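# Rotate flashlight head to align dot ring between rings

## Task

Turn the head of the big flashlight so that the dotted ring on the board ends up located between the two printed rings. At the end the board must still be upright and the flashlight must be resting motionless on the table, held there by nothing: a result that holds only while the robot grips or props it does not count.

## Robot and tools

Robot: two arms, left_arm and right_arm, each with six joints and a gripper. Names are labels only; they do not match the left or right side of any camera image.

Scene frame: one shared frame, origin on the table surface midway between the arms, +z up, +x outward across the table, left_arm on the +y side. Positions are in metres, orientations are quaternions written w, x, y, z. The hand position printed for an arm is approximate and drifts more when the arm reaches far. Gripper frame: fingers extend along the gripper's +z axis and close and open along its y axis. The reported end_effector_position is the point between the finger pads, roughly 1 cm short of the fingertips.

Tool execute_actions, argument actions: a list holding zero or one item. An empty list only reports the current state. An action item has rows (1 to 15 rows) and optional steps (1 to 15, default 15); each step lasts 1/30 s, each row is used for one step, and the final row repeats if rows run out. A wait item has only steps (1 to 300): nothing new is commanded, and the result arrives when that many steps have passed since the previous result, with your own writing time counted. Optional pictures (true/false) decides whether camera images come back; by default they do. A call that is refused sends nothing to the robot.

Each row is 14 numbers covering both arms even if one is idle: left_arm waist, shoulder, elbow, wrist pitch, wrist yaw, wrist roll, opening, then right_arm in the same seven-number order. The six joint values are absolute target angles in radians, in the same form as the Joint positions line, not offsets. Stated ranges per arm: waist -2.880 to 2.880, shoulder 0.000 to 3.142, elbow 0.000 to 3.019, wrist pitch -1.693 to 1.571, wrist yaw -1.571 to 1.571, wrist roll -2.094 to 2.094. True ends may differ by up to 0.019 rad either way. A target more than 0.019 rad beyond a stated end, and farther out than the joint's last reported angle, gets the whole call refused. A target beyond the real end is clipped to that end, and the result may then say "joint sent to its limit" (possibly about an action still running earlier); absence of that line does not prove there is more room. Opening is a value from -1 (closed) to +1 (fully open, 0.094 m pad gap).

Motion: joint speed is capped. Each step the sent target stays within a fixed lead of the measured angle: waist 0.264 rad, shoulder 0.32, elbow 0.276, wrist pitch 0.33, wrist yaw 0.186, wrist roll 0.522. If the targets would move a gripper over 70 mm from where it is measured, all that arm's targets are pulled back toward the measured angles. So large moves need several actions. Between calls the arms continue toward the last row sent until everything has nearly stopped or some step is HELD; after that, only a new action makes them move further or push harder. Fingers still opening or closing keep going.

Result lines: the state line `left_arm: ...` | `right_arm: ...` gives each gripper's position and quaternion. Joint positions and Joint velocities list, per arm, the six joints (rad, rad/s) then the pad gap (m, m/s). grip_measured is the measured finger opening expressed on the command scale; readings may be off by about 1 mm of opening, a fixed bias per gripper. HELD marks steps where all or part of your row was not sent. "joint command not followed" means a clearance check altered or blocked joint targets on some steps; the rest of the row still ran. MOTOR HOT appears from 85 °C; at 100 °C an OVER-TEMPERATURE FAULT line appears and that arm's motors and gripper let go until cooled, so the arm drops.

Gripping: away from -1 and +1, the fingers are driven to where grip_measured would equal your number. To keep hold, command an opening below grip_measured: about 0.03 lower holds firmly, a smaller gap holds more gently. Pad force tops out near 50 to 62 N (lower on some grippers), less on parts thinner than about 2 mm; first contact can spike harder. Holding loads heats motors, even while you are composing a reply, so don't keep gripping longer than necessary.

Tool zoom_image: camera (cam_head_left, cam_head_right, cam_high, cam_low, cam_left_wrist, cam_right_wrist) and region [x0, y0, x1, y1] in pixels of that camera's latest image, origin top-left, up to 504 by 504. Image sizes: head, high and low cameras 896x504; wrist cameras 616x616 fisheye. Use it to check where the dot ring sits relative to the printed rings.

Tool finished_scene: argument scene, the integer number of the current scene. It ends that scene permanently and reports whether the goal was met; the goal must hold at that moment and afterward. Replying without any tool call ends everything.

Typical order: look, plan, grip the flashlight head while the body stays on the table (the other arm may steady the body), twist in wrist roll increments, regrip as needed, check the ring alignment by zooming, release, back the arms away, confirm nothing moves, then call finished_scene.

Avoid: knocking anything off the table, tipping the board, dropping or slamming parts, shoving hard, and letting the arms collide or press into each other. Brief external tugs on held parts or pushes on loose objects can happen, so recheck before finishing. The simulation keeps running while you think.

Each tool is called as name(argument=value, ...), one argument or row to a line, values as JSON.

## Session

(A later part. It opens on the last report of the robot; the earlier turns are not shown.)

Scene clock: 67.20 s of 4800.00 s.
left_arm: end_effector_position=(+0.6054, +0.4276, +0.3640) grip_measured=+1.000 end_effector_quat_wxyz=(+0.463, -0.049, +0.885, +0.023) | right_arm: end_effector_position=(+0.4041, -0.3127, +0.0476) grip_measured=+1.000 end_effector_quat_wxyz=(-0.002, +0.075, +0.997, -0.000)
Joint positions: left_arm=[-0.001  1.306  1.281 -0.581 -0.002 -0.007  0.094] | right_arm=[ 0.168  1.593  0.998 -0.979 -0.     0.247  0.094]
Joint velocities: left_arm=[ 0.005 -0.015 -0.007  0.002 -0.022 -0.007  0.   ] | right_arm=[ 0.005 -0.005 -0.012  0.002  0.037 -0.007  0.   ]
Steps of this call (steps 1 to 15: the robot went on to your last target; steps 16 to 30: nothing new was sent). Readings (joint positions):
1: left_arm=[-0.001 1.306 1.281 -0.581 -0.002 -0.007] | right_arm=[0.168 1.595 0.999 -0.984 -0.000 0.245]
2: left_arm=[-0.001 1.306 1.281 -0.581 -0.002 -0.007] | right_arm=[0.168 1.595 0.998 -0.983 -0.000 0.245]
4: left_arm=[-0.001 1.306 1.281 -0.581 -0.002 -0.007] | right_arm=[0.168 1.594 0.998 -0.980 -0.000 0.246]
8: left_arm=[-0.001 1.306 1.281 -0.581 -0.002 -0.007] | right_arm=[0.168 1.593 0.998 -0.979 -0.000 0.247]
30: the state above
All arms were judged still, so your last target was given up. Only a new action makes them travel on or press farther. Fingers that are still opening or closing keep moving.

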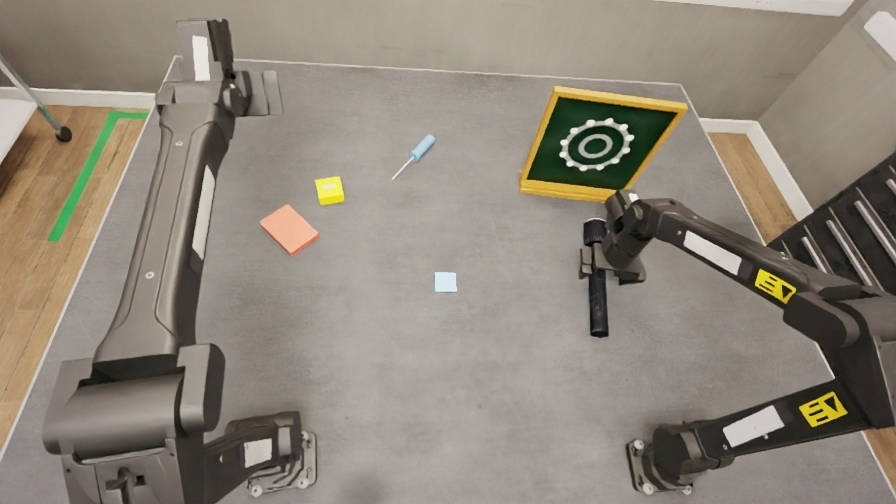

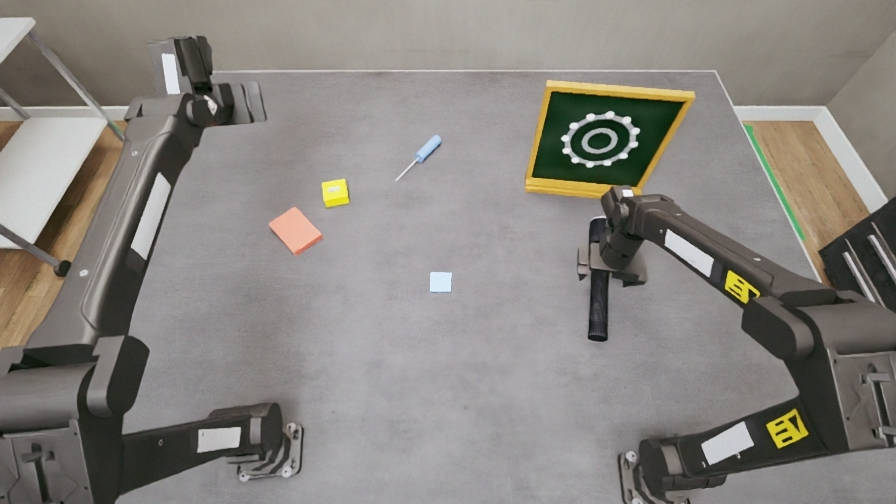

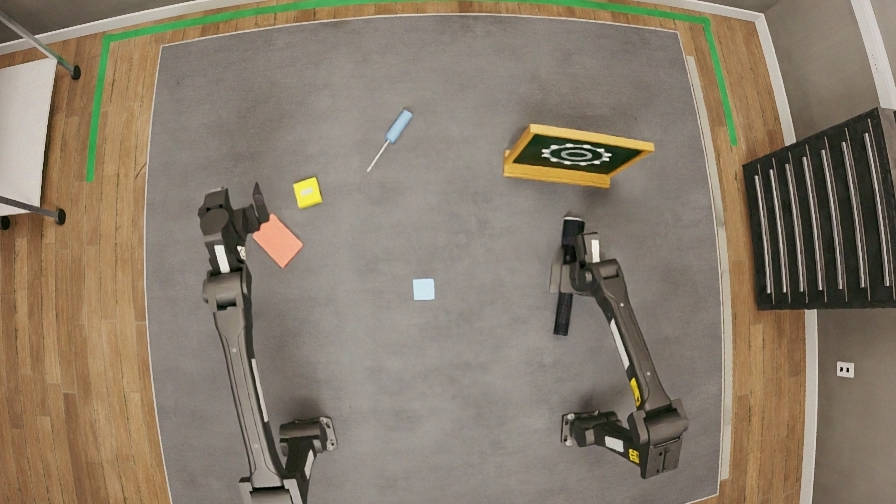

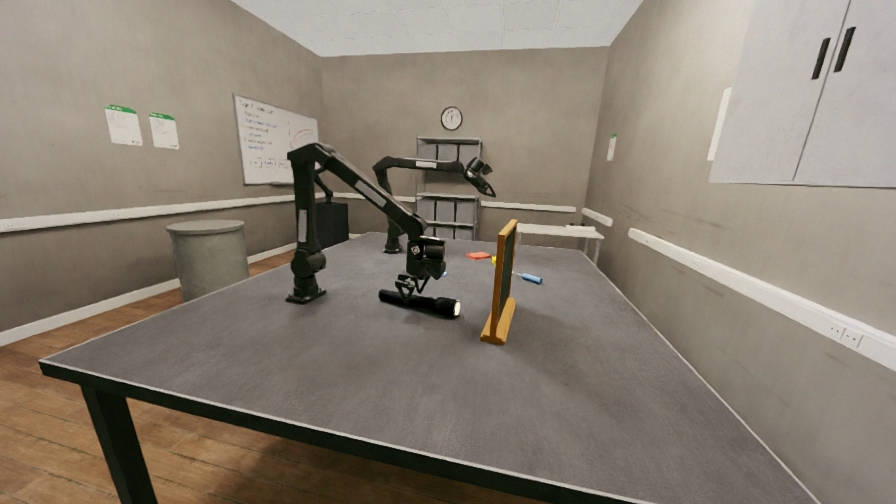

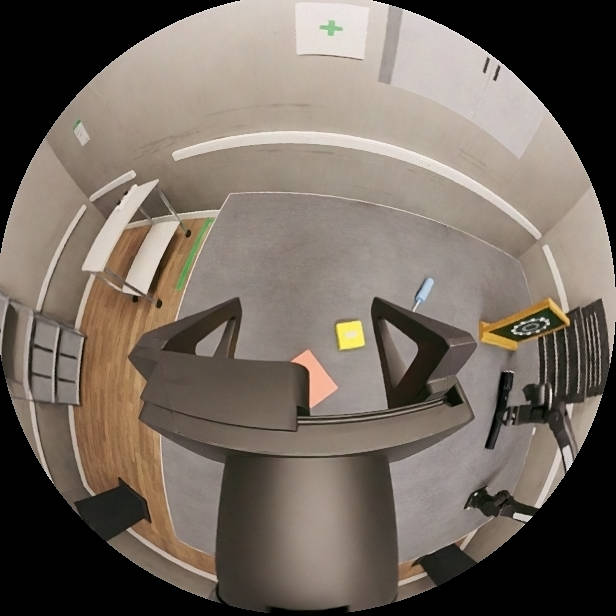

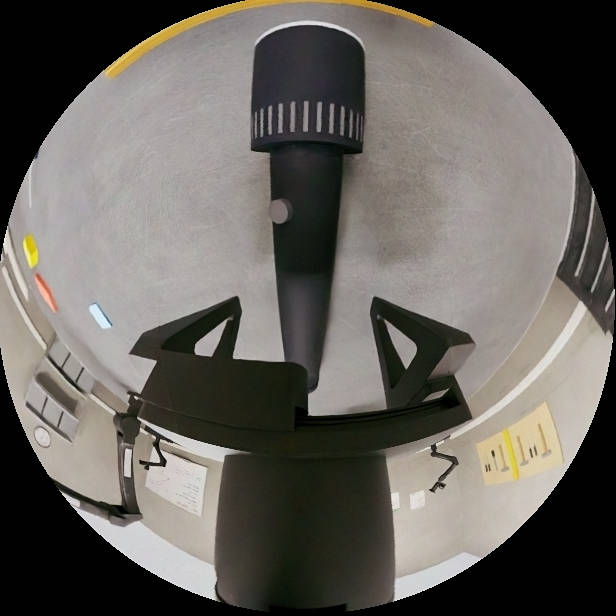

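Descend ~26 mm more.

execute_actions(
  actions=[
    {"rows":[[0,1.3,1.3,-0.57,0,0,1, 0.18,1.59,0.99,-0.94,0,0.27,1],[0,1.3,1.3,-0.57,0,0,1, 0.18,1.60,0.98,-0.92,0,0.28,1],[0,1.3,1.3,-0.57,0,0,1, 0.18,1.61,0.97,-0.90,0,0.29,1],[0,1.3,1.3,-0.57,0,0,1, 0.18,1.618,0.962,-0.885,0,0.29,1]],"steps":15},
  ],
  pictures=false,
)

execute_actions(
  actions=[
    {"rows":[[0,1.3,1.3,-0.57,0,0,1, 0.18,1.618,0.962,-0.885,0,0.29,-0.1]],"steps":15},
  ],
  pictures=false,
)

execute_actions(
  actions=[
    {"rows":[[0,1.3,1.3,-0.57,0,0,1, 0.18,1.618,0.962,-0.885,0,0.29,-0.4]],"steps":15},
  ],
  pictures=false,
)

execute_actions(
  actions=[
    {"steps":20},
  ],
)

Scene clock: 71.57 s of 4800.00 s.
left_arm: end_effector_position=(+0.6054, +0.4276, +0.3640) grip_measured=+1.000 end_effector_quat_wxyz=(+0.463, -0.049, +0.885, +0.023) | right_arm: end_effector_position=(+0.4062, -0.3125, +0.0294) grip_measured=+1.000 end_effector_quat_wxyz=(+0.009, +0.090, +0.996, +0.002)
Joint positions: left_arm=[-0.001  1.306  1.281 -0.581 -0.002 -0.007  0.094] | right_arm=[ 0.168  1.616  0.968 -0.904 -0.     0.276  0.094]
Joint velocities: left_arm=[-0.024 -0.015  0.002  0.007 -0.007  0.022  0.   ] | right_arm=[-0.005 -0.015 -0.002 -0.007  0.051  0.051  0.   ]
Steps of this call (steps 1 to 90: nothing new was sent; then 0.87 s passed at rest; steps 91 to 105: all 15 steps of this action). Readings (joint positions):
91: left_arm=[-0.001 1.306 1.281 -0.581 -0.002 -0.007] | right_arm=[0.168 1.593 0.998 -0.975 -0.000 0.249]
92: left_arm=[-0.001 1.306 1.281 -0.581 -0.002 -0.007] | right_arm=[0.168 1.593 0.996 -0.965 -0.000 0.253]
94: left_arm=[-0.001 1.306 1.281 -0.581 -0.002 -0.007] | right_arm=[0.168 1.594 0.988 -0.933 -0.000 0.262]
98: left_arm=[-0.001 1.306 1.281 -0.581 -0.002 -0.007] | right_arm=[0.168 1.607 0.973 -0.907 -0.000 0.271]
105: the state above

Scene clock: 72.07 s of 4800.00 s.
left_arm: end_effector_position=(+0.6054, +0.4276, +0.3640) grip_measured=+1.000 end_effector_quat_wxyz=(+0.463, -0.049, +0.885, +0.023) | right_arm: end_effector_position=(+0.4063, -0.3125, +0.0294) grip_measured=-0.097 end_effector_quat_wxyz=(+0.009, +0.090, +0.996, +0.002)
Joint positions: left_arm=[-0.001  1.306  1.281 -0.581 -0.002 -0.007  0.094] | right_arm=[ 0.168  1.616  0.968 -0.904 -0.     0.278  0.042]
Joint velocities: left_arm=[-0.005 -0.024  0.002 -0.012 -0.007  0.007  0.   ] | right_arm=[ 0.005 -0.015 -0.007  0.017  0.066  0.037 -0.   ]
Steps of this call (steps 1 to 15: all 15 steps of this action). Readings (joint positions):
1: left_arm=[-0.001 1.306 1.281 -0.581 -0.002 -0.007] | right_arm=[0.168 1.616 0.968 -0.904 -0.000 0.276]
2: left_arm=[-0.001 1.306 1.281 -0.581 -0.002 -0.007] | right_arm=[0.168 1.616 0.968 -0.904 -0.000 0.277]
4: left_arm=[-0.001 1.306 1.281 -0.581 -0.002 -0.007] | right_arm=[0.168 1.616 0.968 -0.904 -0.000 0.277]
8: left_arm=[-0.001 1.306 1.281 -0.581 -0.002 -0.007] | right_arm=[0.168 1.616 0.968 -0.904 -0.000 0.278]
15: the state above

Scene clock: 72.57 s of 4800.00 s.
left_arm: end_effector_position=(+0.6054, +0.4276, +0.3640) grip_measured=+1.000 end_effector_quat_wxyz=(+0.463, -0.049, +0.885, +0.023) | right_arm: end_effector_position=(+0.4068, -0.3122, +0.0294) grip_measured=-0.225 end_effector_quat_wxyz=(+0.010, +0.091, +0.996, +0.002)
Joint positions: left_arm=[-0.001  1.306  1.281 -0.581 -0.002 -0.007  0.094] | right_arm=[ 0.169  1.616  0.968 -0.902 -0.     0.279  0.036]
Joint velocities: left_arm=[-0.005  0.005 -0.017  0.002  0.007  0.037  0.   ] | right_arm=[-0.005  0.005 -0.012  0.012  0.007 -0.081 -0.001]
Steps of this call (steps 1 to 15: all 15 steps of this action). Readings (joint positions):
1: left_arm=[-0.001 1.306 1.281 -0.581 -0.002 -0.007] | right_arm=[0.168 1.616 0.968 -0.904 -0.002 0.278]
2: left_arm=[-0.001 1.306 1.281 -0.581 -0.002 -0.007] | right_arm=[0.169 1.616 0.968 -0.903 -0.000 0.279]
4: left_arm=[-0.001 1.306 1.281 -0.581 -0.002 -0.007] | right_arm=[0.169 1.616 0.968 -0.902 -0.000 0.279]
8: left_arm=[-0.001 1.306 1.281 -0.581 -0.002 -0.007] | right_arm=[0.169 1.616 0.968 -0.902 -0.000 0.279]
15: the state above

Scene clock: 73.23 s of 4800.00 s.
left_arm: end_effector_position=(+0.6054, +0.4276, +0.3640) grip_measured=+1.000 end_effector_quat_wxyz=(+0.463, -0.049, +0.885, +0.023) | right_arm: end_effector_position=(+0.4068, -0.3122, +0.0294) grip_measured=-0.225 end_effector_quat_wxyz=(+0.010, +0.091, +0.996, +0.002)
Joint positions: left_arm=[-0.001  1.306  1.281 -0.581 -0.002 -0.007  0.094] | right_arm=[ 0.169  1.616  0.968 -0.902 -0.     0.279  0.036]
Joint velocities: left_arm=[ 0.005 -0.005 -0.007 -0.017 -0.11   0.037  0.   ] | right_arm=[ 0.005 -0.005  0.002  0.002 -0.022 -0.037  0.   ]
Steps of this call (steps 1 to 15: the robot went on to your last target; steps 16 to 20: nothing new was sent). Readings (joint positions):
1: left_arm=[-0.001 1.306 1.281 -0.581 -0.002 -0.007] | right_arm=[0.169 1.616 0.968 -0.902 -0.000 0.279]
2: left_arm=[-0.001 1.306 1.281 -0.581 -0.002 -0.007] | right_arm=[0.169 1.616 0.968 -0.902 -0.000 0.279]
4: left_arm=[-0.001 1.306 1.281 -0.581 -0.002 -0.007] | right_arm=[0.169 1.616 0.968 -0.902 -0.000 0.279]
8: left_arm=[-0.001 1.306 1.281 -0.581 -0.002 -0.007] | right_arm=[0.169 1.616 0.968 -0.902 -0.000 0.279]
20: the state above
All arms were judged still, so your last target was given up. Only a new action makes them travel on or press farther. Fingers that are still opening or closing keep moving.

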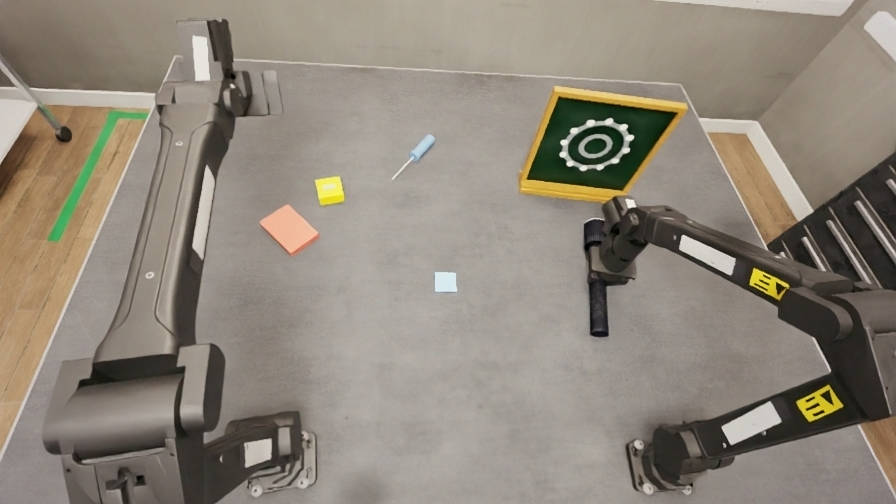

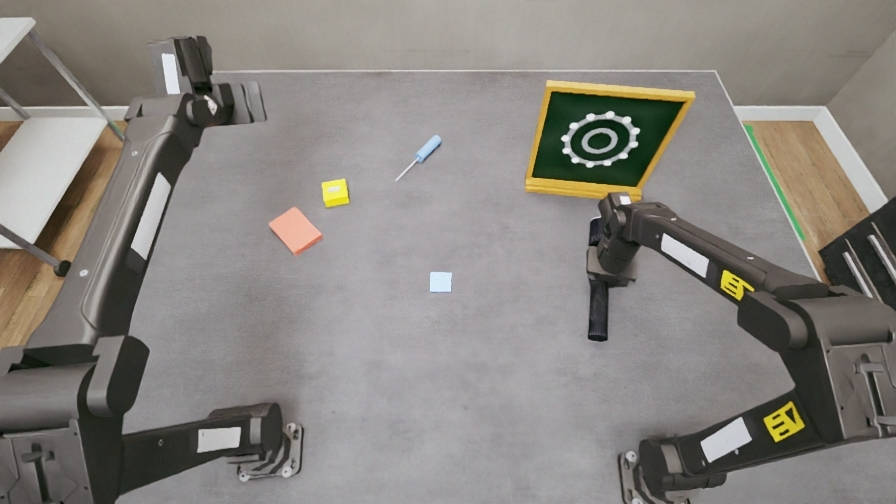

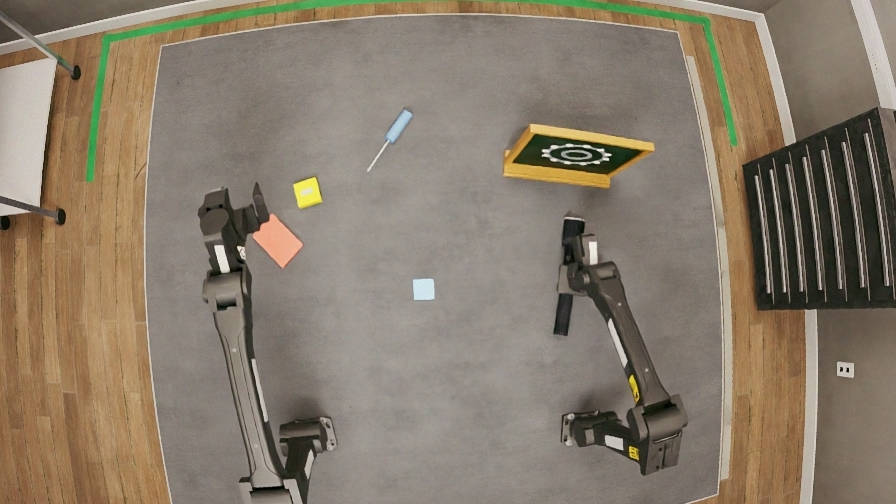

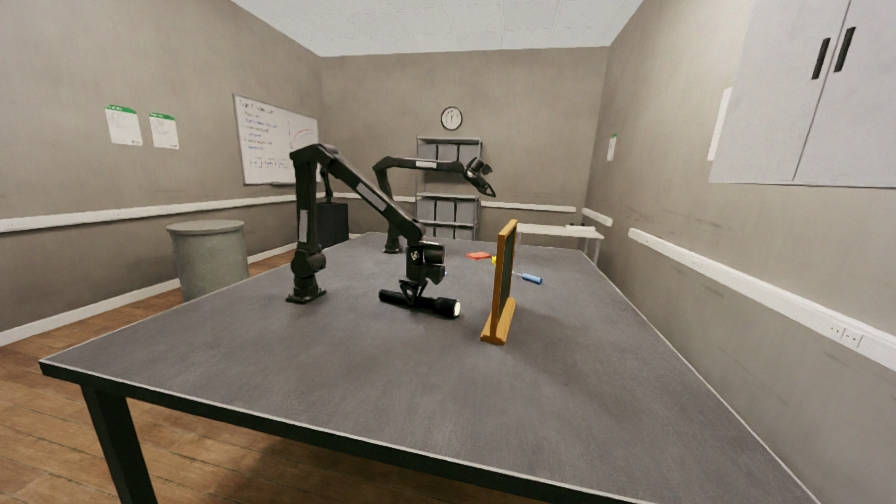

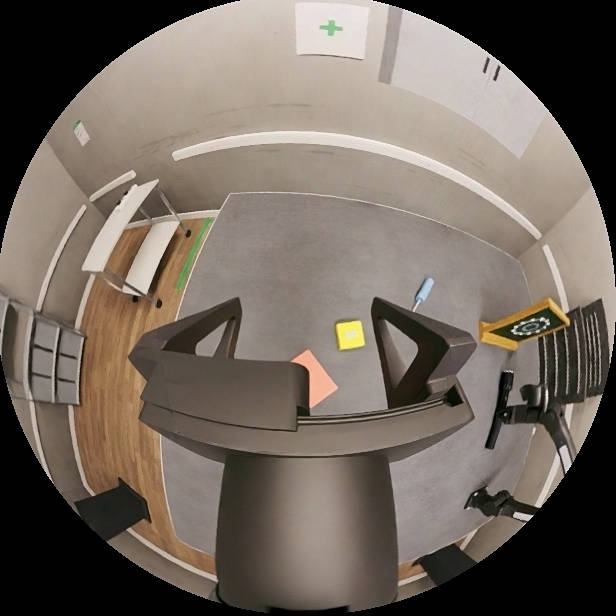

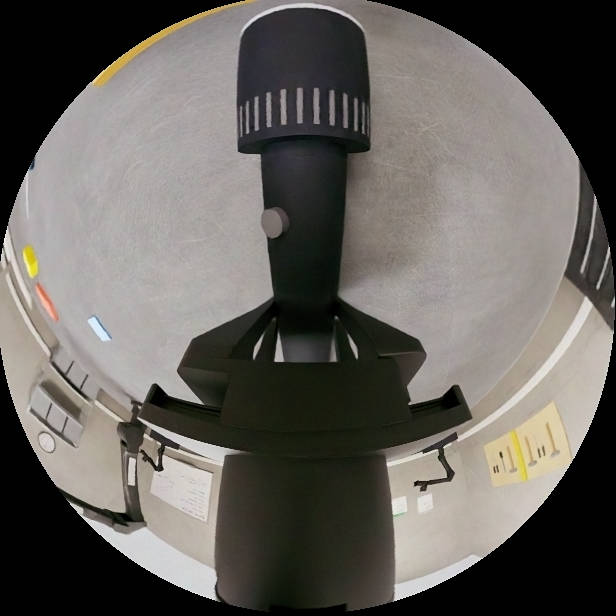

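execute_actions(
  actions=[
    {"rows":[[0,1.3,1.3,-0.57,0,0,1, 0.18,1.618,0.962,-0.885,0,0.29,0.0],[0,1.3,1.3,-0.57,0,0,1, 0.18,1.618,0.962,-0.885,0,0.29,0.0],[0,1.3,1.3,-0.57,0,0,1, 0.18,1.618,0.962,-0.885,0,0.29,0.0],[0,1.3,1.3,-0.57,0,0,1, 0.18,1.618,0.962,-0.885,0,0.29,0.0],[0,1.3,1.3,-0.57,0,0,1, 0.18,1.645,0.962,-0.885,0,0.29,0.0]],"steps":15},
  ],
  pictures=false,
)

execute_actions(
  actions=[
    {"rows":[[0,1.3,1.3,-0.57,0,0,1, 0.18,1.645,0.962,-0.885,0,0.29,0],[0,1.3,1.3,-0.57,0,0,1, 0.18,1.645,0.962,-0.885,0,0.29,0],[0,1.3,1.3,-0.57,0,0,1, 0.18,1.645,0.962,-0.885,0,0.29,0],[0,1.3,1.3,-0.57,0,0,1, 0.18,1.645,0.962,-0.885,0,0.29,-0.15],[0,1.3,1.3,-0.57,0,0,1, 0.18,1.645,0.962,-0.885,0,0.29,-0.15],[0,1.3,1.3,-0.57,0,0,1, 0.18,1.645,0.962,-0.885,0,0.29,-0.15],[0,1.3,1.3,-0.57,0,0,1, 0.18,1.645,0.962,-0.885,0,0.29,-0.3]],"steps":15},
  ],
  pictures=false,
)

Scene clock: 79.87 s of 4800.00 s.
left_arm: end_effector_position=(+0.6054, +0.4276, +0.3640) grip_measured=+1.000 end_effector_quat_wxyz=(+0.463, -0.049, +0.885, +0.023) | right_arm: end_effector_position=(+0.4042, -0.3125, +0.0192) grip_measured=-0.003 end_effector_quat_wxyz=(-0.002, +0.091, +0.996, -0.000)
Joint positions: left_arm=[-0.001  1.306  1.281 -0.581 -0.002 -0.007  0.094] | right_arm=[ 0.169  1.642  0.968 -0.901 -0.     0.279  0.047]
Joint velocities: left_arm=[-0.005 -0.005  0.007 -0.007  0.066 -0.007  0.   ] | right_arm=[ 0.005  0.005 -0.007 -0.032  0.037  0.007 -0.   ]
Steps of this call (steps 1 to 90: nothing new was sent; then 3.13 s passed at rest; steps 91 to 105: all 15 steps of this action). Readings (joint positions):
91: left_arm=[-0.001 1.306 1.281 -0.581 -0.002 -0.007] | right_arm=[0.169 1.616 0.968 -0.902 -0.000 0.279]
92: left_arm=[-0.001 1.306 1.281 -0.581 -0.002 -0.007] | right_arm=[0.169 1.616 0.968 -0.902 -0.000 0.279]
94: left_arm=[-0.001 1.306 1.281 -0.581 -0.002 -0.007] | right_arm=[0.169 1.616 0.968 -0.902 -0.000 0.279]
98: left_arm=[-0.001 1.306 1.281 -0.581 -0.002 -0.007] | right_arm=[0.169 1.628 0.968 -0.901 -0.000 0.279]
105: the state above

Scene clock: 80.37 s of 4800.00 s.
left_arm: end_effector_position=(+0.6054, +0.4276, +0.3640) grip_measured=+1.000 end_effector_quat_wxyz=(+0.463, -0.049, +0.885, +0.023) | right_arm: end_effector_position=(+0.4042, -0.3124, +0.0190) grip_measured=-0.231 end_effector_quat_wxyz=(-0.002, +0.091, +0.996, +0.000)
Joint positions: left_arm=[-0.001  1.306  1.281 -0.581 -0.002 -0.007  0.094] | right_arm=[ 0.169  1.643  0.968 -0.901 -0.001  0.279  0.036]
Joint velocities: left_arm=[-0.005 -0.005  0.007  0.002 -0.051 -0.007  0.   ] | right_arm=[ 0.005 -0.015 -0.002  0.002 -0.007 -0.051 -0.   ]
Steps of this call (steps 1 to 15: all 15 steps of this action). Readings (joint positions):
1: left_arm=[-0.001 1.306 1.281 -0.581 -0.002 -0.007] | right_arm=[0.169 1.642 0.968 -0.901 -0.000 0.279]
2: left_arm=[-0.001 1.306 1.281 -0.581 -0.002 -0.007] | right_arm=[0.169 1.642 0.968 -0.901 -0.000 0.279]
4: left_arm=[-0.001 1.306 1.281 -0.581 -0.002 -0.007] | right_arm=[0.169 1.642 0.968 -0.901 -0.000 0.279]
8: left_arm=[-0.001 1.306 1.281 -0.581 -0.002 -0.007] | right_arm=[0.169 1.643 0.968 -0.901 -0.001 0.279]
15: the state above

execute_actions(
  actions=[
    {"rows":[[0,1.3,1.3,-0.57,0,0,1, 0.18,1.63,0.99,-0.93,0,0.29,-0.3],[0,1.3,1.3,-0.57,0,0,1, 0.18,1.615,1.01,-0.965,0,0.29,-0.3],[0,1.3,1.3,-0.57,0,0,1, 0.18,1.6,1.03,-1.0,0,0.29,-0.3],[0,1.3,1.3,-0.57,0,0,1, 0.18,1.585,1.05,-1.035,0,0.29,-0.3],[0,1.3,1.3,-0.57,0,0,1, 0.18,1.57,1.07,-1.07,0,0.29,-0.3],[0,1.3,1.3,-0.57,0,0,1, 0.18,1.555,1.09,-1.105,0,0.29,-0.3],[0,1.3,1.3,-0.57,0,0,1, 0.18,1.54,1.11,-1.14,0,0.29,-0.3],[0,1.3,1.3,-0.57,0,0,1, 0.18,1.525,1.13,-1.175,0,0.29,-0.3],[0,1.3,1.3,-0.57,0,0,1, 0.18,1.51,1.15,-1.21,0,0.29,-0.3],[0,1.3,1.3,-0.57,0,0,1, 0.18,1.495,1.17,-1.245,0,0.29,-0.3],[0,1.3,1.3,-0.57,0,0,1, 0.18,1.48,1.19,-1.28,0,0.29,-0.3],[0,1.3,1.3,-0.57,0,0,1, 0.18,1.465,1.21,-1.315,0,0.29,-0.3],[0,1.3,1.3,-0.57,0,0,1, 0.18,1.45,1.23,-1.35,0,0.29,-0.3],[0,1.3,1.3,-0.57,0,0,1, 0.18,1.43,1.25,-1.38,0,0.29,-0.3],[0,1.3,1.3,-0.57,0,0,1, 0.18,1.414,1.27,-1.41,0,0.29,-0.3]],"steps":15},
  ],
  pictures=false,
)

execute_actions(
  actions=[
    {"steps":30},
  ],
)

Scene clock: 87.77 s of 4800.00 s.
left_arm: end_effector_position=(+0.6054, +0.4276, +0.3640) grip_measured=+1.000 end_effector_quat_wxyz=(+0.463, -0.049, +0.885, +0.023) | right_arm: end_effector_position=(+0.3621, -0.3167, +0.0830) grip_measured=-0.231 end_effector_quat_wxyz=(-0.090, +0.091, +0.992, -0.017)
Joint positions: left_arm=[-0.001  1.306  1.281 -0.581 -0.002 -0.007  0.094] | right_arm=[ 0.169  1.553  1.045 -1.248  0.     0.279  0.036]
Joint velocities: left_arm=[-0.005  0.015 -0.002 -0.007  0.037 -0.051  0.   ] | right_arm=[ 0.005 -0.269  0.247 -0.637 -0.022 -0.066  0.   ]
Steps of this call (steps 1 to 15: the robot went on to your last target; steps 16 to 90: nothing new was sent; then 3.90 s passed at rest; steps 91 to 105: all 15 steps of this action). Readings (joint positions):
91: left_arm=[-0.001 1.306 1.281 -0.581 -0.002 -0.007] | right_arm=[0.169 1.643 0.968 -0.902 -0.001 0.279]
92: left_arm=[-0.001 1.306 1.281 -0.581 -0.002 -0.007] | right_arm=[0.169 1.643 0.968 -0.908 -0.001 0.279]
94: left_arm=[-0.001 1.306 1.281 -0.581 -0.002 -0.007] | right_arm=[0.169 1.640 0.971 -0.946 -0.000 0.279]
98: left_arm=[-0.001 1.306 1.281 -0.581 -0.002 -0.007] | right_arm=[0.169 1.615 0.993 -1.072 0.000 0.279]
105: the state above

Scene clock: 88.77 s of 4800.00 s.
left_arm: end_effector_position=(+0.6054, +0.4276, +0.3640) grip_measured=+1.000 end_effector_quat_wxyz=(+0.463, -0.049, +0.885, +0.023) | right_arm: end_effector_position=(+0.3804, -0.3149, +0.1672) grip_measured=-0.231 end_effector_quat_wxyz=(-0.044, +0.091, +0.995, -0.008)
Joint positions: left_arm=[-0.001  1.306  1.281 -0.581 -0.002 -0.007  0.094] | right_arm=[ 0.169  1.451  1.179 -1.388  0.     0.279  0.036]
Joint velocities: left_arm=[ 0.005 -0.015 -0.002  0.002 -0.081 -0.007  0.   ] | right_arm=[-0.024 -0.005 -0.002  0.022  0.037  0.022  0.001]
Steps of this call (steps 1 to 30: the robot went on to your last target). Readings (joint positions):
1: left_arm=[-0.001 1.306 1.281 -0.581 -0.002 -0.007] | right_arm=[0.169 1.544 1.054 -1.268 0.000 0.279]
2: left_arm=[-0.001 1.306 1.281 -0.581 -0.002 -0.007] | right_arm=[0.169 1.534 1.062 -1.287 0.000 0.279]
4: left_arm=[-0.001 1.306 1.281 -0.581 -0.002 -0.007] | right_arm=[0.169 1.516 1.078 -1.318 0.000 0.279]
8: left_arm=[-0.001 1.306 1.281 -0.581 -0.002 -0.007] | right_arm=[0.169 1.486 1.114 -1.358 0.000 0.279]
30: the state above
All arms were judged still, so your last target was given up. Only a new action makes them travel on or press farther. Fingers that are still opening or closing keep moving.

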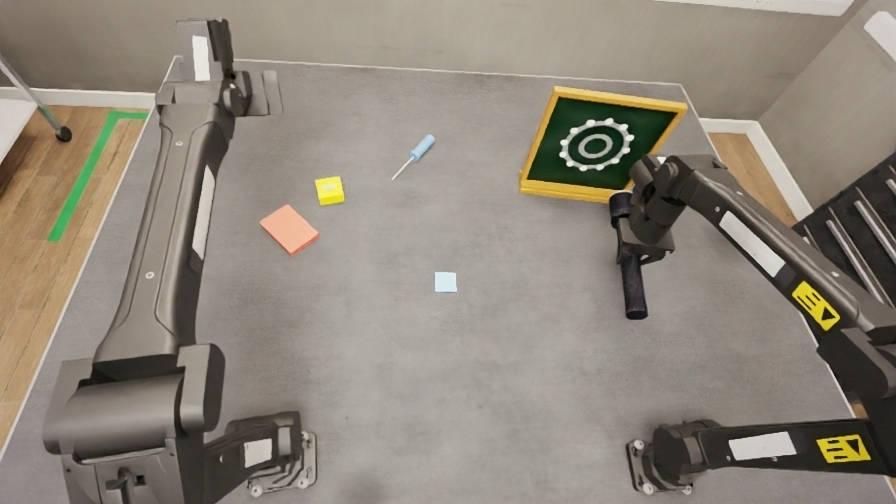

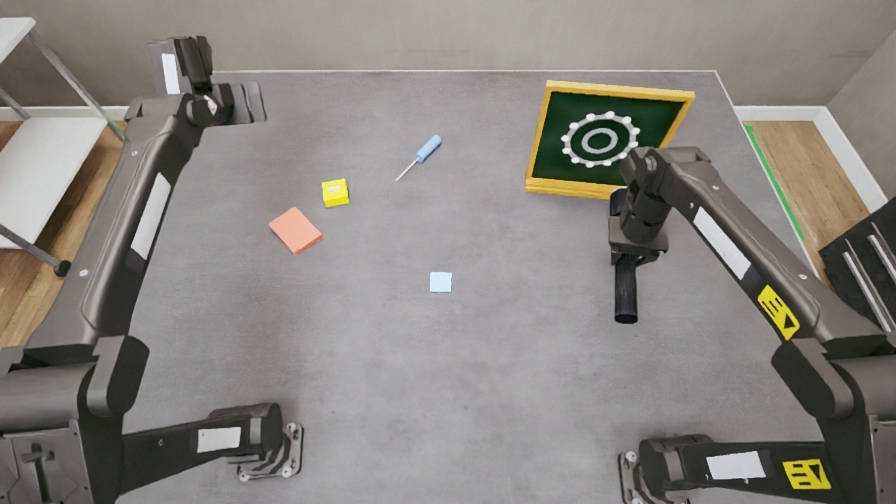

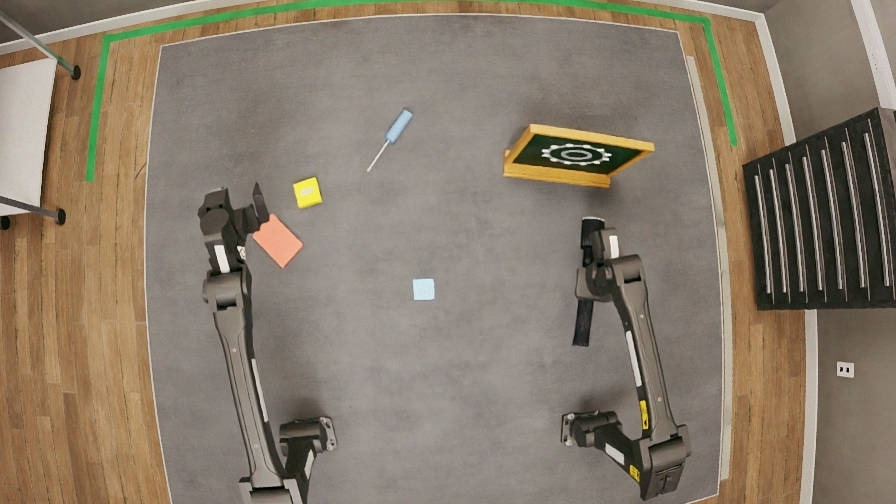

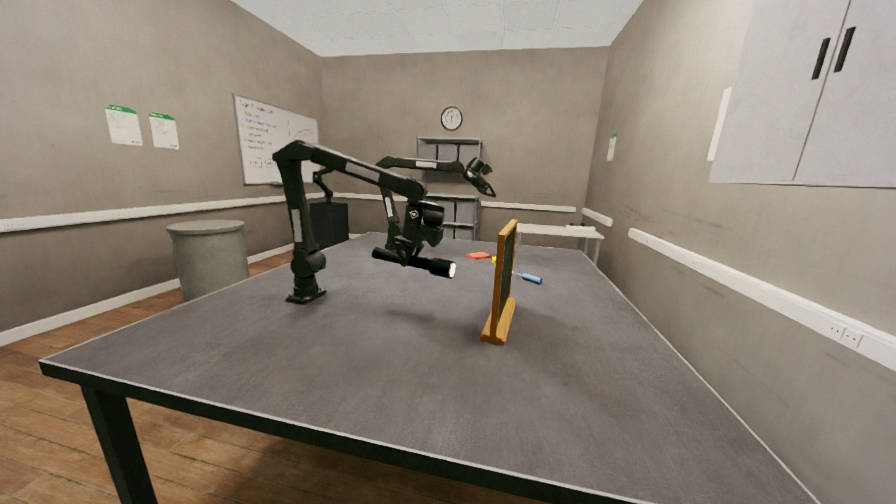

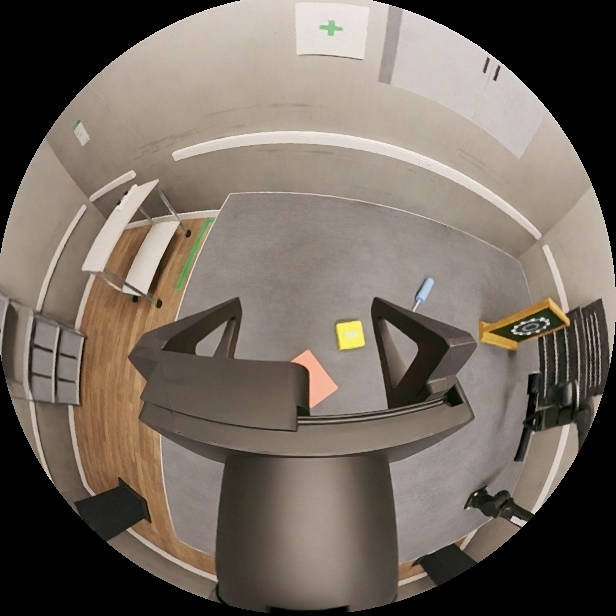

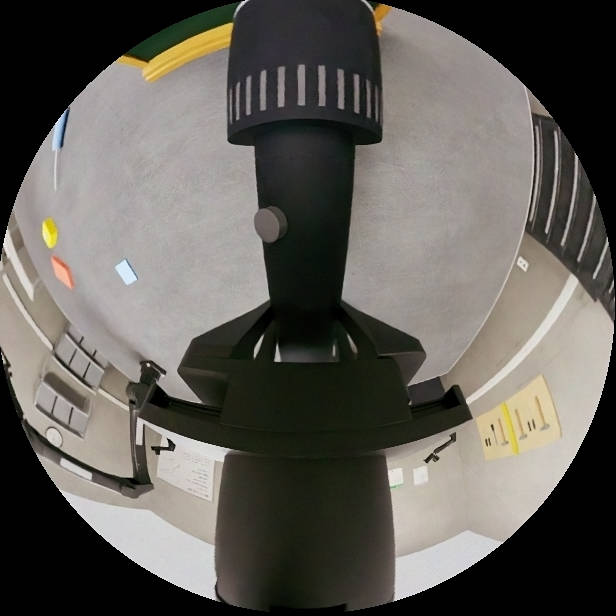

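execute_actions(
  actions=[
    {"rows":[[-0.3,1.35,1.1,-0.2,0,0,1, 0.18,1.414,1.27,-1.28,0,0.2,-0.3],[-0.3,1.35,1.1,-0.2,0,0,1, 0.18,1.414,1.27,-1.28,0,0.1,-0.3],[-0.3,1.35,1.1,-0.2,0,0,1, 0.18,1.414,1.27,-1.28,0,0.05,-0.3],[-0.3,1.35,1.1,-0.2,0,0,1, 0.18,1.414,1.27,-1.28,0,0.0,-0.3],[-0.3,1.35,1.1,-0.2,0,0,1, 0.18,1.414,1.27,-1.28,0,-0.05,-0.3],[-0.3,1.35,1.1,-0.2,0,0,1, 0.18,1.414,1.27,-1.28,0,-0.1,-0.3],[-0.3,1.35,1.1,-0.2,0,0,1, 0.18,1.414,1.27,-1.28,0,-0.15,-0.3],[-0.6,1.4,0.85,0.3,0,0,1, 0.18,1.414,1.27,-1.28,0,-0.2,-0.3],[-0.6,1.4,0.85,0.3,0,0,1, 0.18,1.414,1.27,-1.28,0,-0.25,-0.3],[-0.6,1.4,0.85,0.3,0,0,1, 0.18,1.414,1.27,-1.28,0,-0.3,-0.3],[-0.6,1.4,0.85,0.3,0,0,1, 0.18,1.414,1.27,-1.28,0,-0.35,-0.3],[-0.6,1.4,0.85,0.3,0,0,1, 0.18,1.414,1.27,-1.28,0,-0.4,-0.3],[-0.6,1.4,0.85,0.3,0,0,1, 0.18,1.414,1.27,-1.28,0,-0.45,-0.3],[-0.6,1.4,0.85,0.3,0,0,1, 0.18,1.414,1.27,-1.28,0,-0.5,-0.3],[-0.6,1.4,0.85,0.3,0,0,1, 0.18,1.414,1.27,-1.28,0,-0.55,-0.3]],"steps":15},
  ],
  pictures=false,
)

execute_actions(
  actions=[
    {"rows":[[-0.8,1.5,0.6,0.8,0,0,1, 0.18,1.414,1.27,-1.28,0,-0.6,-0.3],[-0.8,1.5,0.6,0.8,0,0,1, 0.18,1.414,1.27,-1.28,0,-0.65,-0.3],[-0.8,1.5,0.6,0.8,0,0,1, 0.18,1.414,1.27,-1.28,0,-0.7,-0.3],[-0.8,1.5,0.6,0.8,0,0,1, 0.18,1.414,1.27,-1.28,0,-0.75,-0.3],[-0.8,1.5,0.6,0.8,0,0,1, 0.18,1.414,1.27,-1.28,0,-0.8,-0.3],[-0.8,1.5,0.6,0.8,0,0,1, 0.18,1.414,1.27,-1.28,0,-0.85,-0.3],[-0.8,1.5,0.6,0.8,0,0,1, 0.18,1.414,1.27,-1.28,0,-0.9,-0.3],[-0.8,1.5,0.6,0.8,0,0,1, 0.18,1.414,1.27,-1.28,0,-0.95,-0.3],[-0.8,1.5,0.6,0.8,0,0,1, 0.18,1.414,1.27,-1.28,0,-1.0,-0.3],[-0.8,1.5,0.6,0.8,0,0,1, 0.18,1.414,1.27,-1.28,0,-1.05,-0.3],[-0.8,1.5,0.6,0.8,0,0,1, 0.18,1.414,1.27,-1.28,0,-1.1,-0.3],[-0.8,1.5,0.6,0.8,0,0,1, 0.18,1.414,1.27,-1.28,0,-1.15,-0.3],[-0.8,1.5,0.6,0.8,0,0,1, 0.18,1.414,1.27,-1.28,0,-1.2,-0.3],[-0.8,1.5,0.6,0.8,0,0,1, 0.18,1.414,1.27,-1.28,0,-1.25,-0.3],[-0.8,1.5,0.6,0.8,0,0,1, 0.18,1.414,1.27,-1.28,0,-1.3,-0.3]],"steps":15},
  ],
  pictures=false,
)

execute_actions(
  actions=[
    {"rows":[[-1.167,1.55,0.49,1.09,0,0,1, 0.18,1.414,1.27,-1.28,0,-1.35,-0.3],[-1.167,1.55,0.49,1.09,0,0,1, 0.18,1.414,1.27,-1.28,0,-1.4,-0.3],[-1.167,1.55,0.49,1.09,0,0,1, 0.18,1.414,1.27,-1.28,0,-1.45,-0.3],[-1.167,1.55,0.49,1.09,0,0,1, 0.18,1.414,1.27,-1.28,0,-1.5,-0.3],[-1.167,1.55,0.49,1.09,0,0,1, 0.18,1.414,1.27,-1.28,0,-1.55,-0.3],[-1.167,1.55,0.49,1.09,0,0,1, 0.18,1.414,1.27,-1.28,0,-1.6,-0.3],[-1.167,1.55,0.49,1.09,0,0,1, 0.18,1.414,1.27,-1.28,0,-1.65,-0.3],[-1.167,1.55,0.49,1.09,0,0,1, 0.18,1.414,1.27,-1.28,0,-1.7,-0.3],[-1.167,1.55,0.49,1.09,0,0,1, 0.18,1.414,1.27,-1.28,0,-1.75,-0.3],[-1.167,1.55,0.49,1.09,0,0,1, 0.18,1.414,1.27,-1.28,0,-1.8,-0.3],[-1.167,1.55,0.49,1.09,0,0,1, 0.18,1.414,1.27,-1.28,0,-1.85,-0.3],[-1.167,1.55,0.49,1.09,0,0,1, 0.18,1.414,1.27,-1.28,0,-1.9,-0.3],[-1.167,1.55,0.49,1.09,0,0,1, 0.18,1.414,1.27,-1.28,0,-1.94,-0.3],[-1.167,1.55,0.49,1.09,0,0,1, 0.18,1.414,1.27,-1.28,0,-1.97,-0.3],[-1.167,1.55,0.49,1.09,0,0,1, 0.18,1.414,1.27,-1.28,0,-1.99,-0.3]],"steps":15},
  ],
  pictures=false,
)

execute_actions(
  actions=[
    {"steps":60},
  ],
)

Scene clock: 115.90 s of 4800.00 s.
left_arm: end_effector_position=(+0.5620, +0.1232, +0.2332) grip_measured=+1.000 end_effector_quat_wxyz=(+0.547, +0.176, +0.810, -0.122) | right_arm: end_effector_position=(+0.4039, -0.3127, +0.1666) grip_measured=-0.231 end_effector_quat_wxyz=(+0.004, -0.214, +0.977, -0.001)
Joint positions: left_arm=[-0.541  1.391  0.87   0.139 -0.003 -0.007  0.094] | right_arm=[ 0.169  1.45   1.18  -1.293  0.    -0.334  0.036]
Joint velocities: left_arm=[-1.314  0.405 -0.759  2.059  0.007  0.051  0.   ] | right_arm=[-0.005 -0.015  0.007  0.002 -0.007 -1.399 -0.001]
Steps of this call (steps 1 to 90: nothing new was sent; then 23.63 s passed at rest; steps 91 to 105: all 15 steps of this action). Readings (joint positions):
91: left_arm=[-0.010 1.305 1.266 -0.549 -0.006 -0.007] | right_arm=[0.169 1.450 1.179 -1.375 0.000 0.270]
92: left_arm=[-0.026 1.302 1.244 -0.496 -0.006 -0.007] | right_arm=[0.169 1.450 1.179 -1.354 0.000 0.244]
94: left_arm=[-0.085 1.304 1.197 -0.411 -0.006 -0.007] | right_arm=[0.169 1.450 1.179 -1.310 0.000 0.171]
98: left_arm=[-0.245 1.329 1.107 -0.263 -0.006 -0.007] | right_arm=[0.169 1.450 1.180 -1.293 0.000 0.000]
105: the state above

Scene clock: 116.40 s of 4800.00 s.
left_arm: end_effector_position=(+0.4436, +0.0223, +0.1649) grip_measured=+1.000 end_effector_quat_wxyz=(+0.607, +0.262, +0.716, -0.226) | right_arm: end_effector_position=(+0.4039, -0.3127, +0.1666) grip_measured=-0.231 end_effector_quat_wxyz=(+0.003, -0.555, +0.832, -0.002)
Joint positions: left_arm=[-0.807  1.509  0.571  0.776  0.003 -0.005  0.094] | right_arm=[ 0.169  1.45   1.18  -1.293  0.    -1.081  0.036]
Joint velocities: left_arm=[ 0.063 -0.083 -0.002  0.066  0.081  0.022  0.   ] | right_arm=[-0.005  0.005 -0.002  0.007  0.081 -1.473  0.   ]
Steps of this call (steps 1 to 15: all 15 steps of this action). Readings (joint positions):
1: left_arm=[-0.584 1.405 0.842 0.191 -0.003 -0.007] | right_arm=[0.169 1.450 1.180 -1.293 0.000 -0.384]
2: left_arm=[-0.625 1.415 0.811 0.236 -0.003 -0.007] | right_arm=[0.169 1.450 1.180 -1.293 0.000 -0.433]
4: left_arm=[-0.703 1.440 0.729 0.365 -0.002 -0.007] | right_arm=[0.169 1.450 1.180 -1.293 0.000 -0.532]
8: left_arm=[-0.822 1.513 0.582 0.692 0.003 -0.005] | right_arm=[0.169 1.450 1.180 -1.293 0.000 -0.731]
15: the state above

Scene clock: 116.90 s of 4800.00 s.
left_arm: end_effector_position=(+0.2784, -0.0839, +0.1802) grip_measured=+1.000 end_effector_quat_wxyz=(+0.608, +0.361, +0.604, -0.367) | right_arm: end_effector_position=(+0.4039, -0.3127, +0.1666) grip_measured=-0.232 end_effector_quat_wxyz=(-0.002, +0.817, -0.577, +0.003)
Joint positions: left_arm=[-1.181  1.545  0.488  1.066  0.004 -0.004  0.094] | right_arm=[ 0.169  1.45   1.18  -1.293  0.    -1.815  0.036]
Joint velocities: left_arm=[ 0.181 -0.005 -0.007  0.032 -0.022  0.066  0.   ] | right_arm=[ 0.005 -0.024 -0.012 -0.027 -0.095 -1.194 -0.   ]
Steps of this call (steps 1 to 15: all 15 steps of this action). Readings (joint positions):
1: left_arm=[-0.817 1.510 0.565 0.811 -0.004 -0.005] | right_arm=[0.169 1.450 1.180 -1.293 0.000 -1.130]
2: left_arm=[-0.842 1.513 0.552 0.866 -0.006 -0.005] | right_arm=[0.169 1.450 1.180 -1.293 0.000 -1.180]
4: left_arm=[-0.929 1.518 0.528 0.943 -0.006 -0.005] | right_arm=[0.169 1.450 1.180 -1.293 0.000 -1.281]
8: left_arm=[-1.141 1.538 0.499 1.041 0.000 -0.005] | right_arm=[0.169 1.450 1.180 -1.293 0.000 -1.481]
15: the state above

Scene clock: 118.90 s of 4800.00 s.
left_arm: end_effector_position=(+0.2835, -0.0812, +0.1805) grip_measured=+1.000 end_effector_quat_wxyz=(+0.611, +0.357, +0.606, -0.363) | right_arm: end_effector_position=(+0.4039, -0.3127, +0.1666) grip_measured=-0.232 end_effector_quat_wxyz=(-0.002, +0.861, -0.508, +0.003)
Joint positions: left_arm=[-1.17   1.545  0.488  1.067  0.003 -0.004  0.094] | right_arm=[ 0.169  1.45   1.18  -1.293  0.    -1.978  0.036]
Joint velocities: left_arm=[ 0.015 -0.005 -0.002 -0.007 -0.007 -0.051  0.   ] | right_arm=[-0.005 -0.005  0.007 -0.002  0.081 -0.066 -0.   ]
Steps of this call (steps 1 to 30: the robot went on to your last target; steps 31 to 60: nothing new was sent). Readings (joint positions):
1: left_arm=[-1.176 1.545 0.488 1.067 0.003 -0.004] | right_arm=[0.169 1.450 1.180 -1.293 0.000 -1.849]
2: left_arm=[-1.172 1.545 0.488 1.067 0.003 -0.004] | right_arm=[0.169 1.450 1.180 -1.293 0.000 -1.875]
4: left_arm=[-1.170 1.545 0.488 1.067 0.003 -0.004] | right_arm=[0.169 1.450 1.180 -1.293 0.000 -1.913]
8: left_arm=[-1.170 1.545 0.488 1.067 0.003 -0.004] | right_arm=[0.169 1.450 1.180 -1.293 0.000 -1.952]
60: the state above
All arms were judged still, so your last target was given up. Only a new action makes them travel on or press farther. Fingers that are still opening or closing keep moving.

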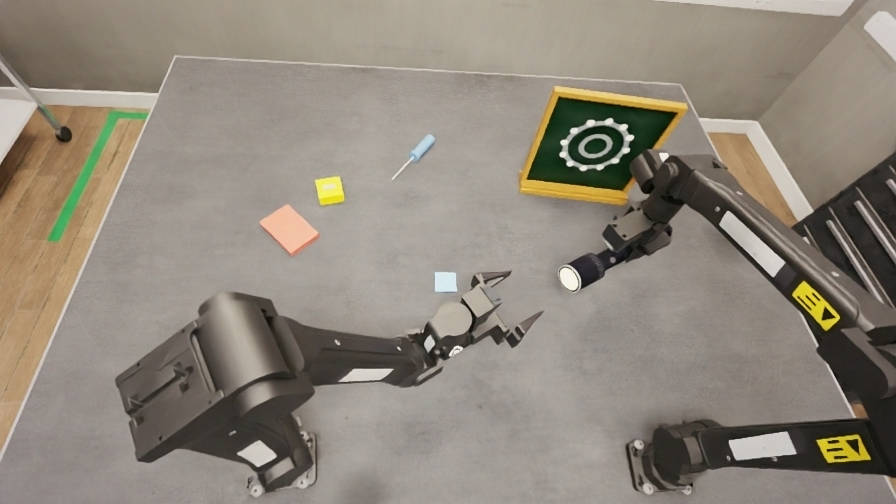

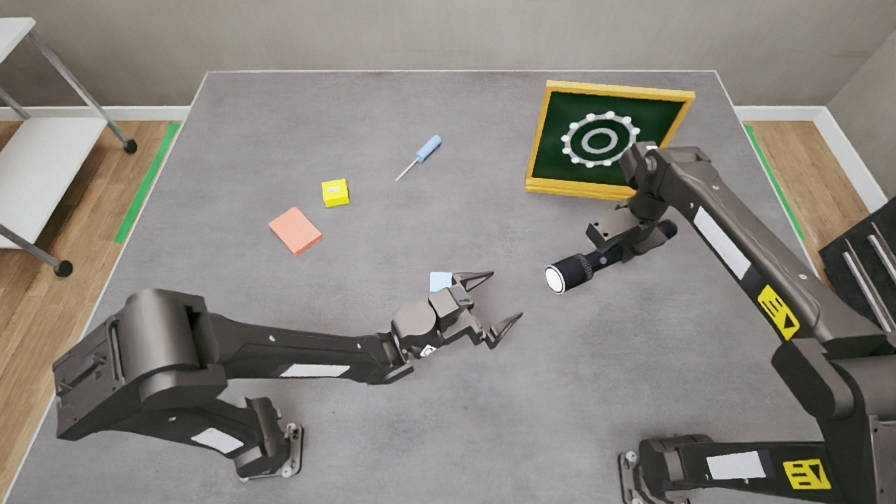

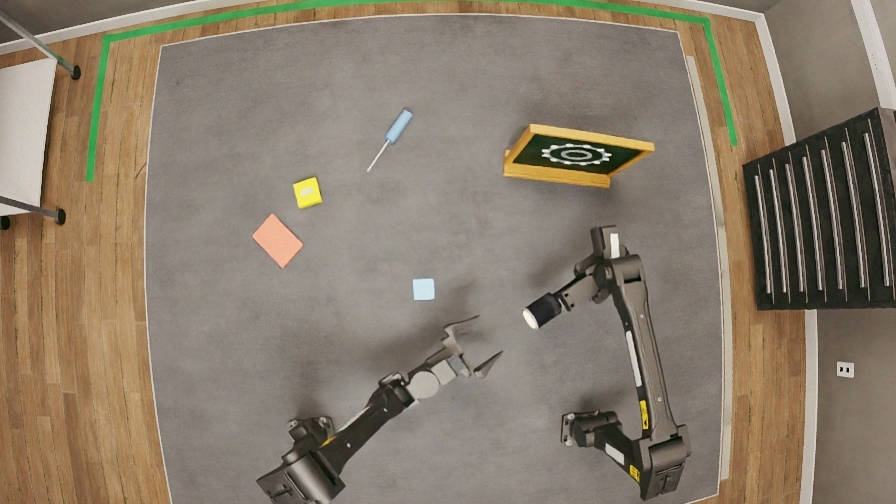

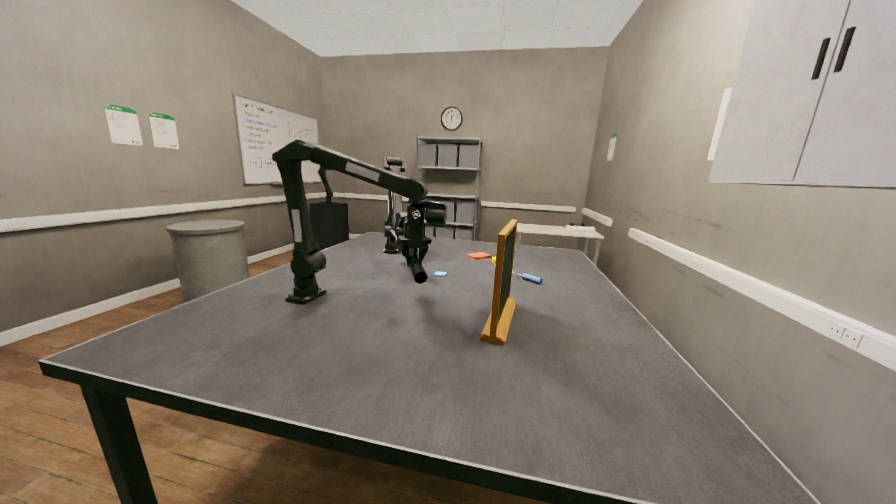

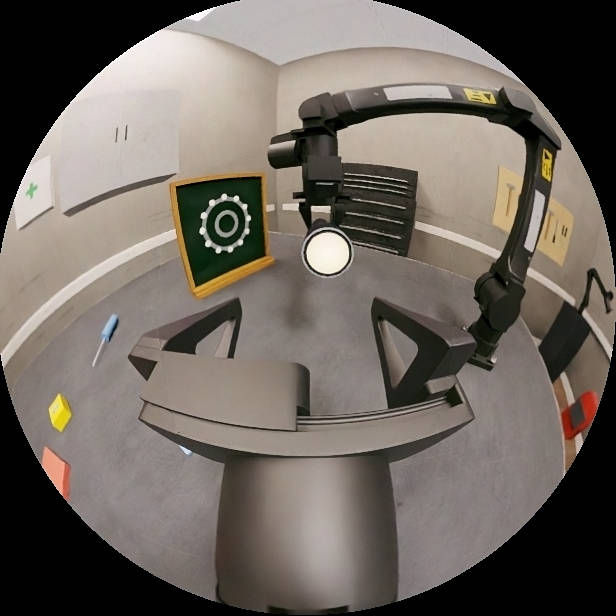

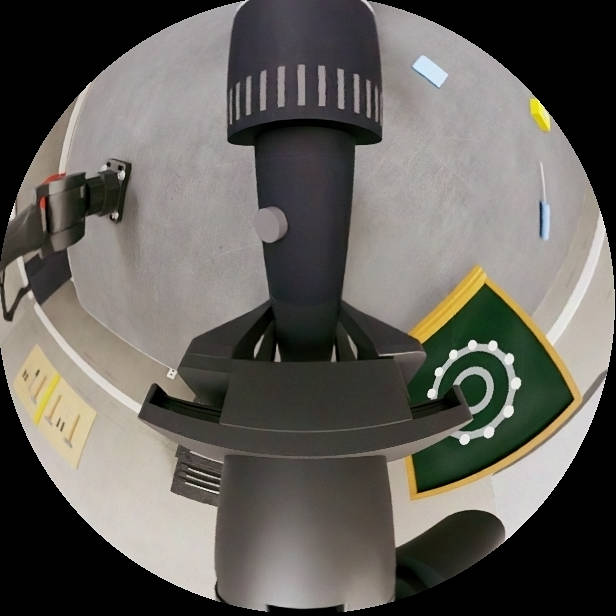

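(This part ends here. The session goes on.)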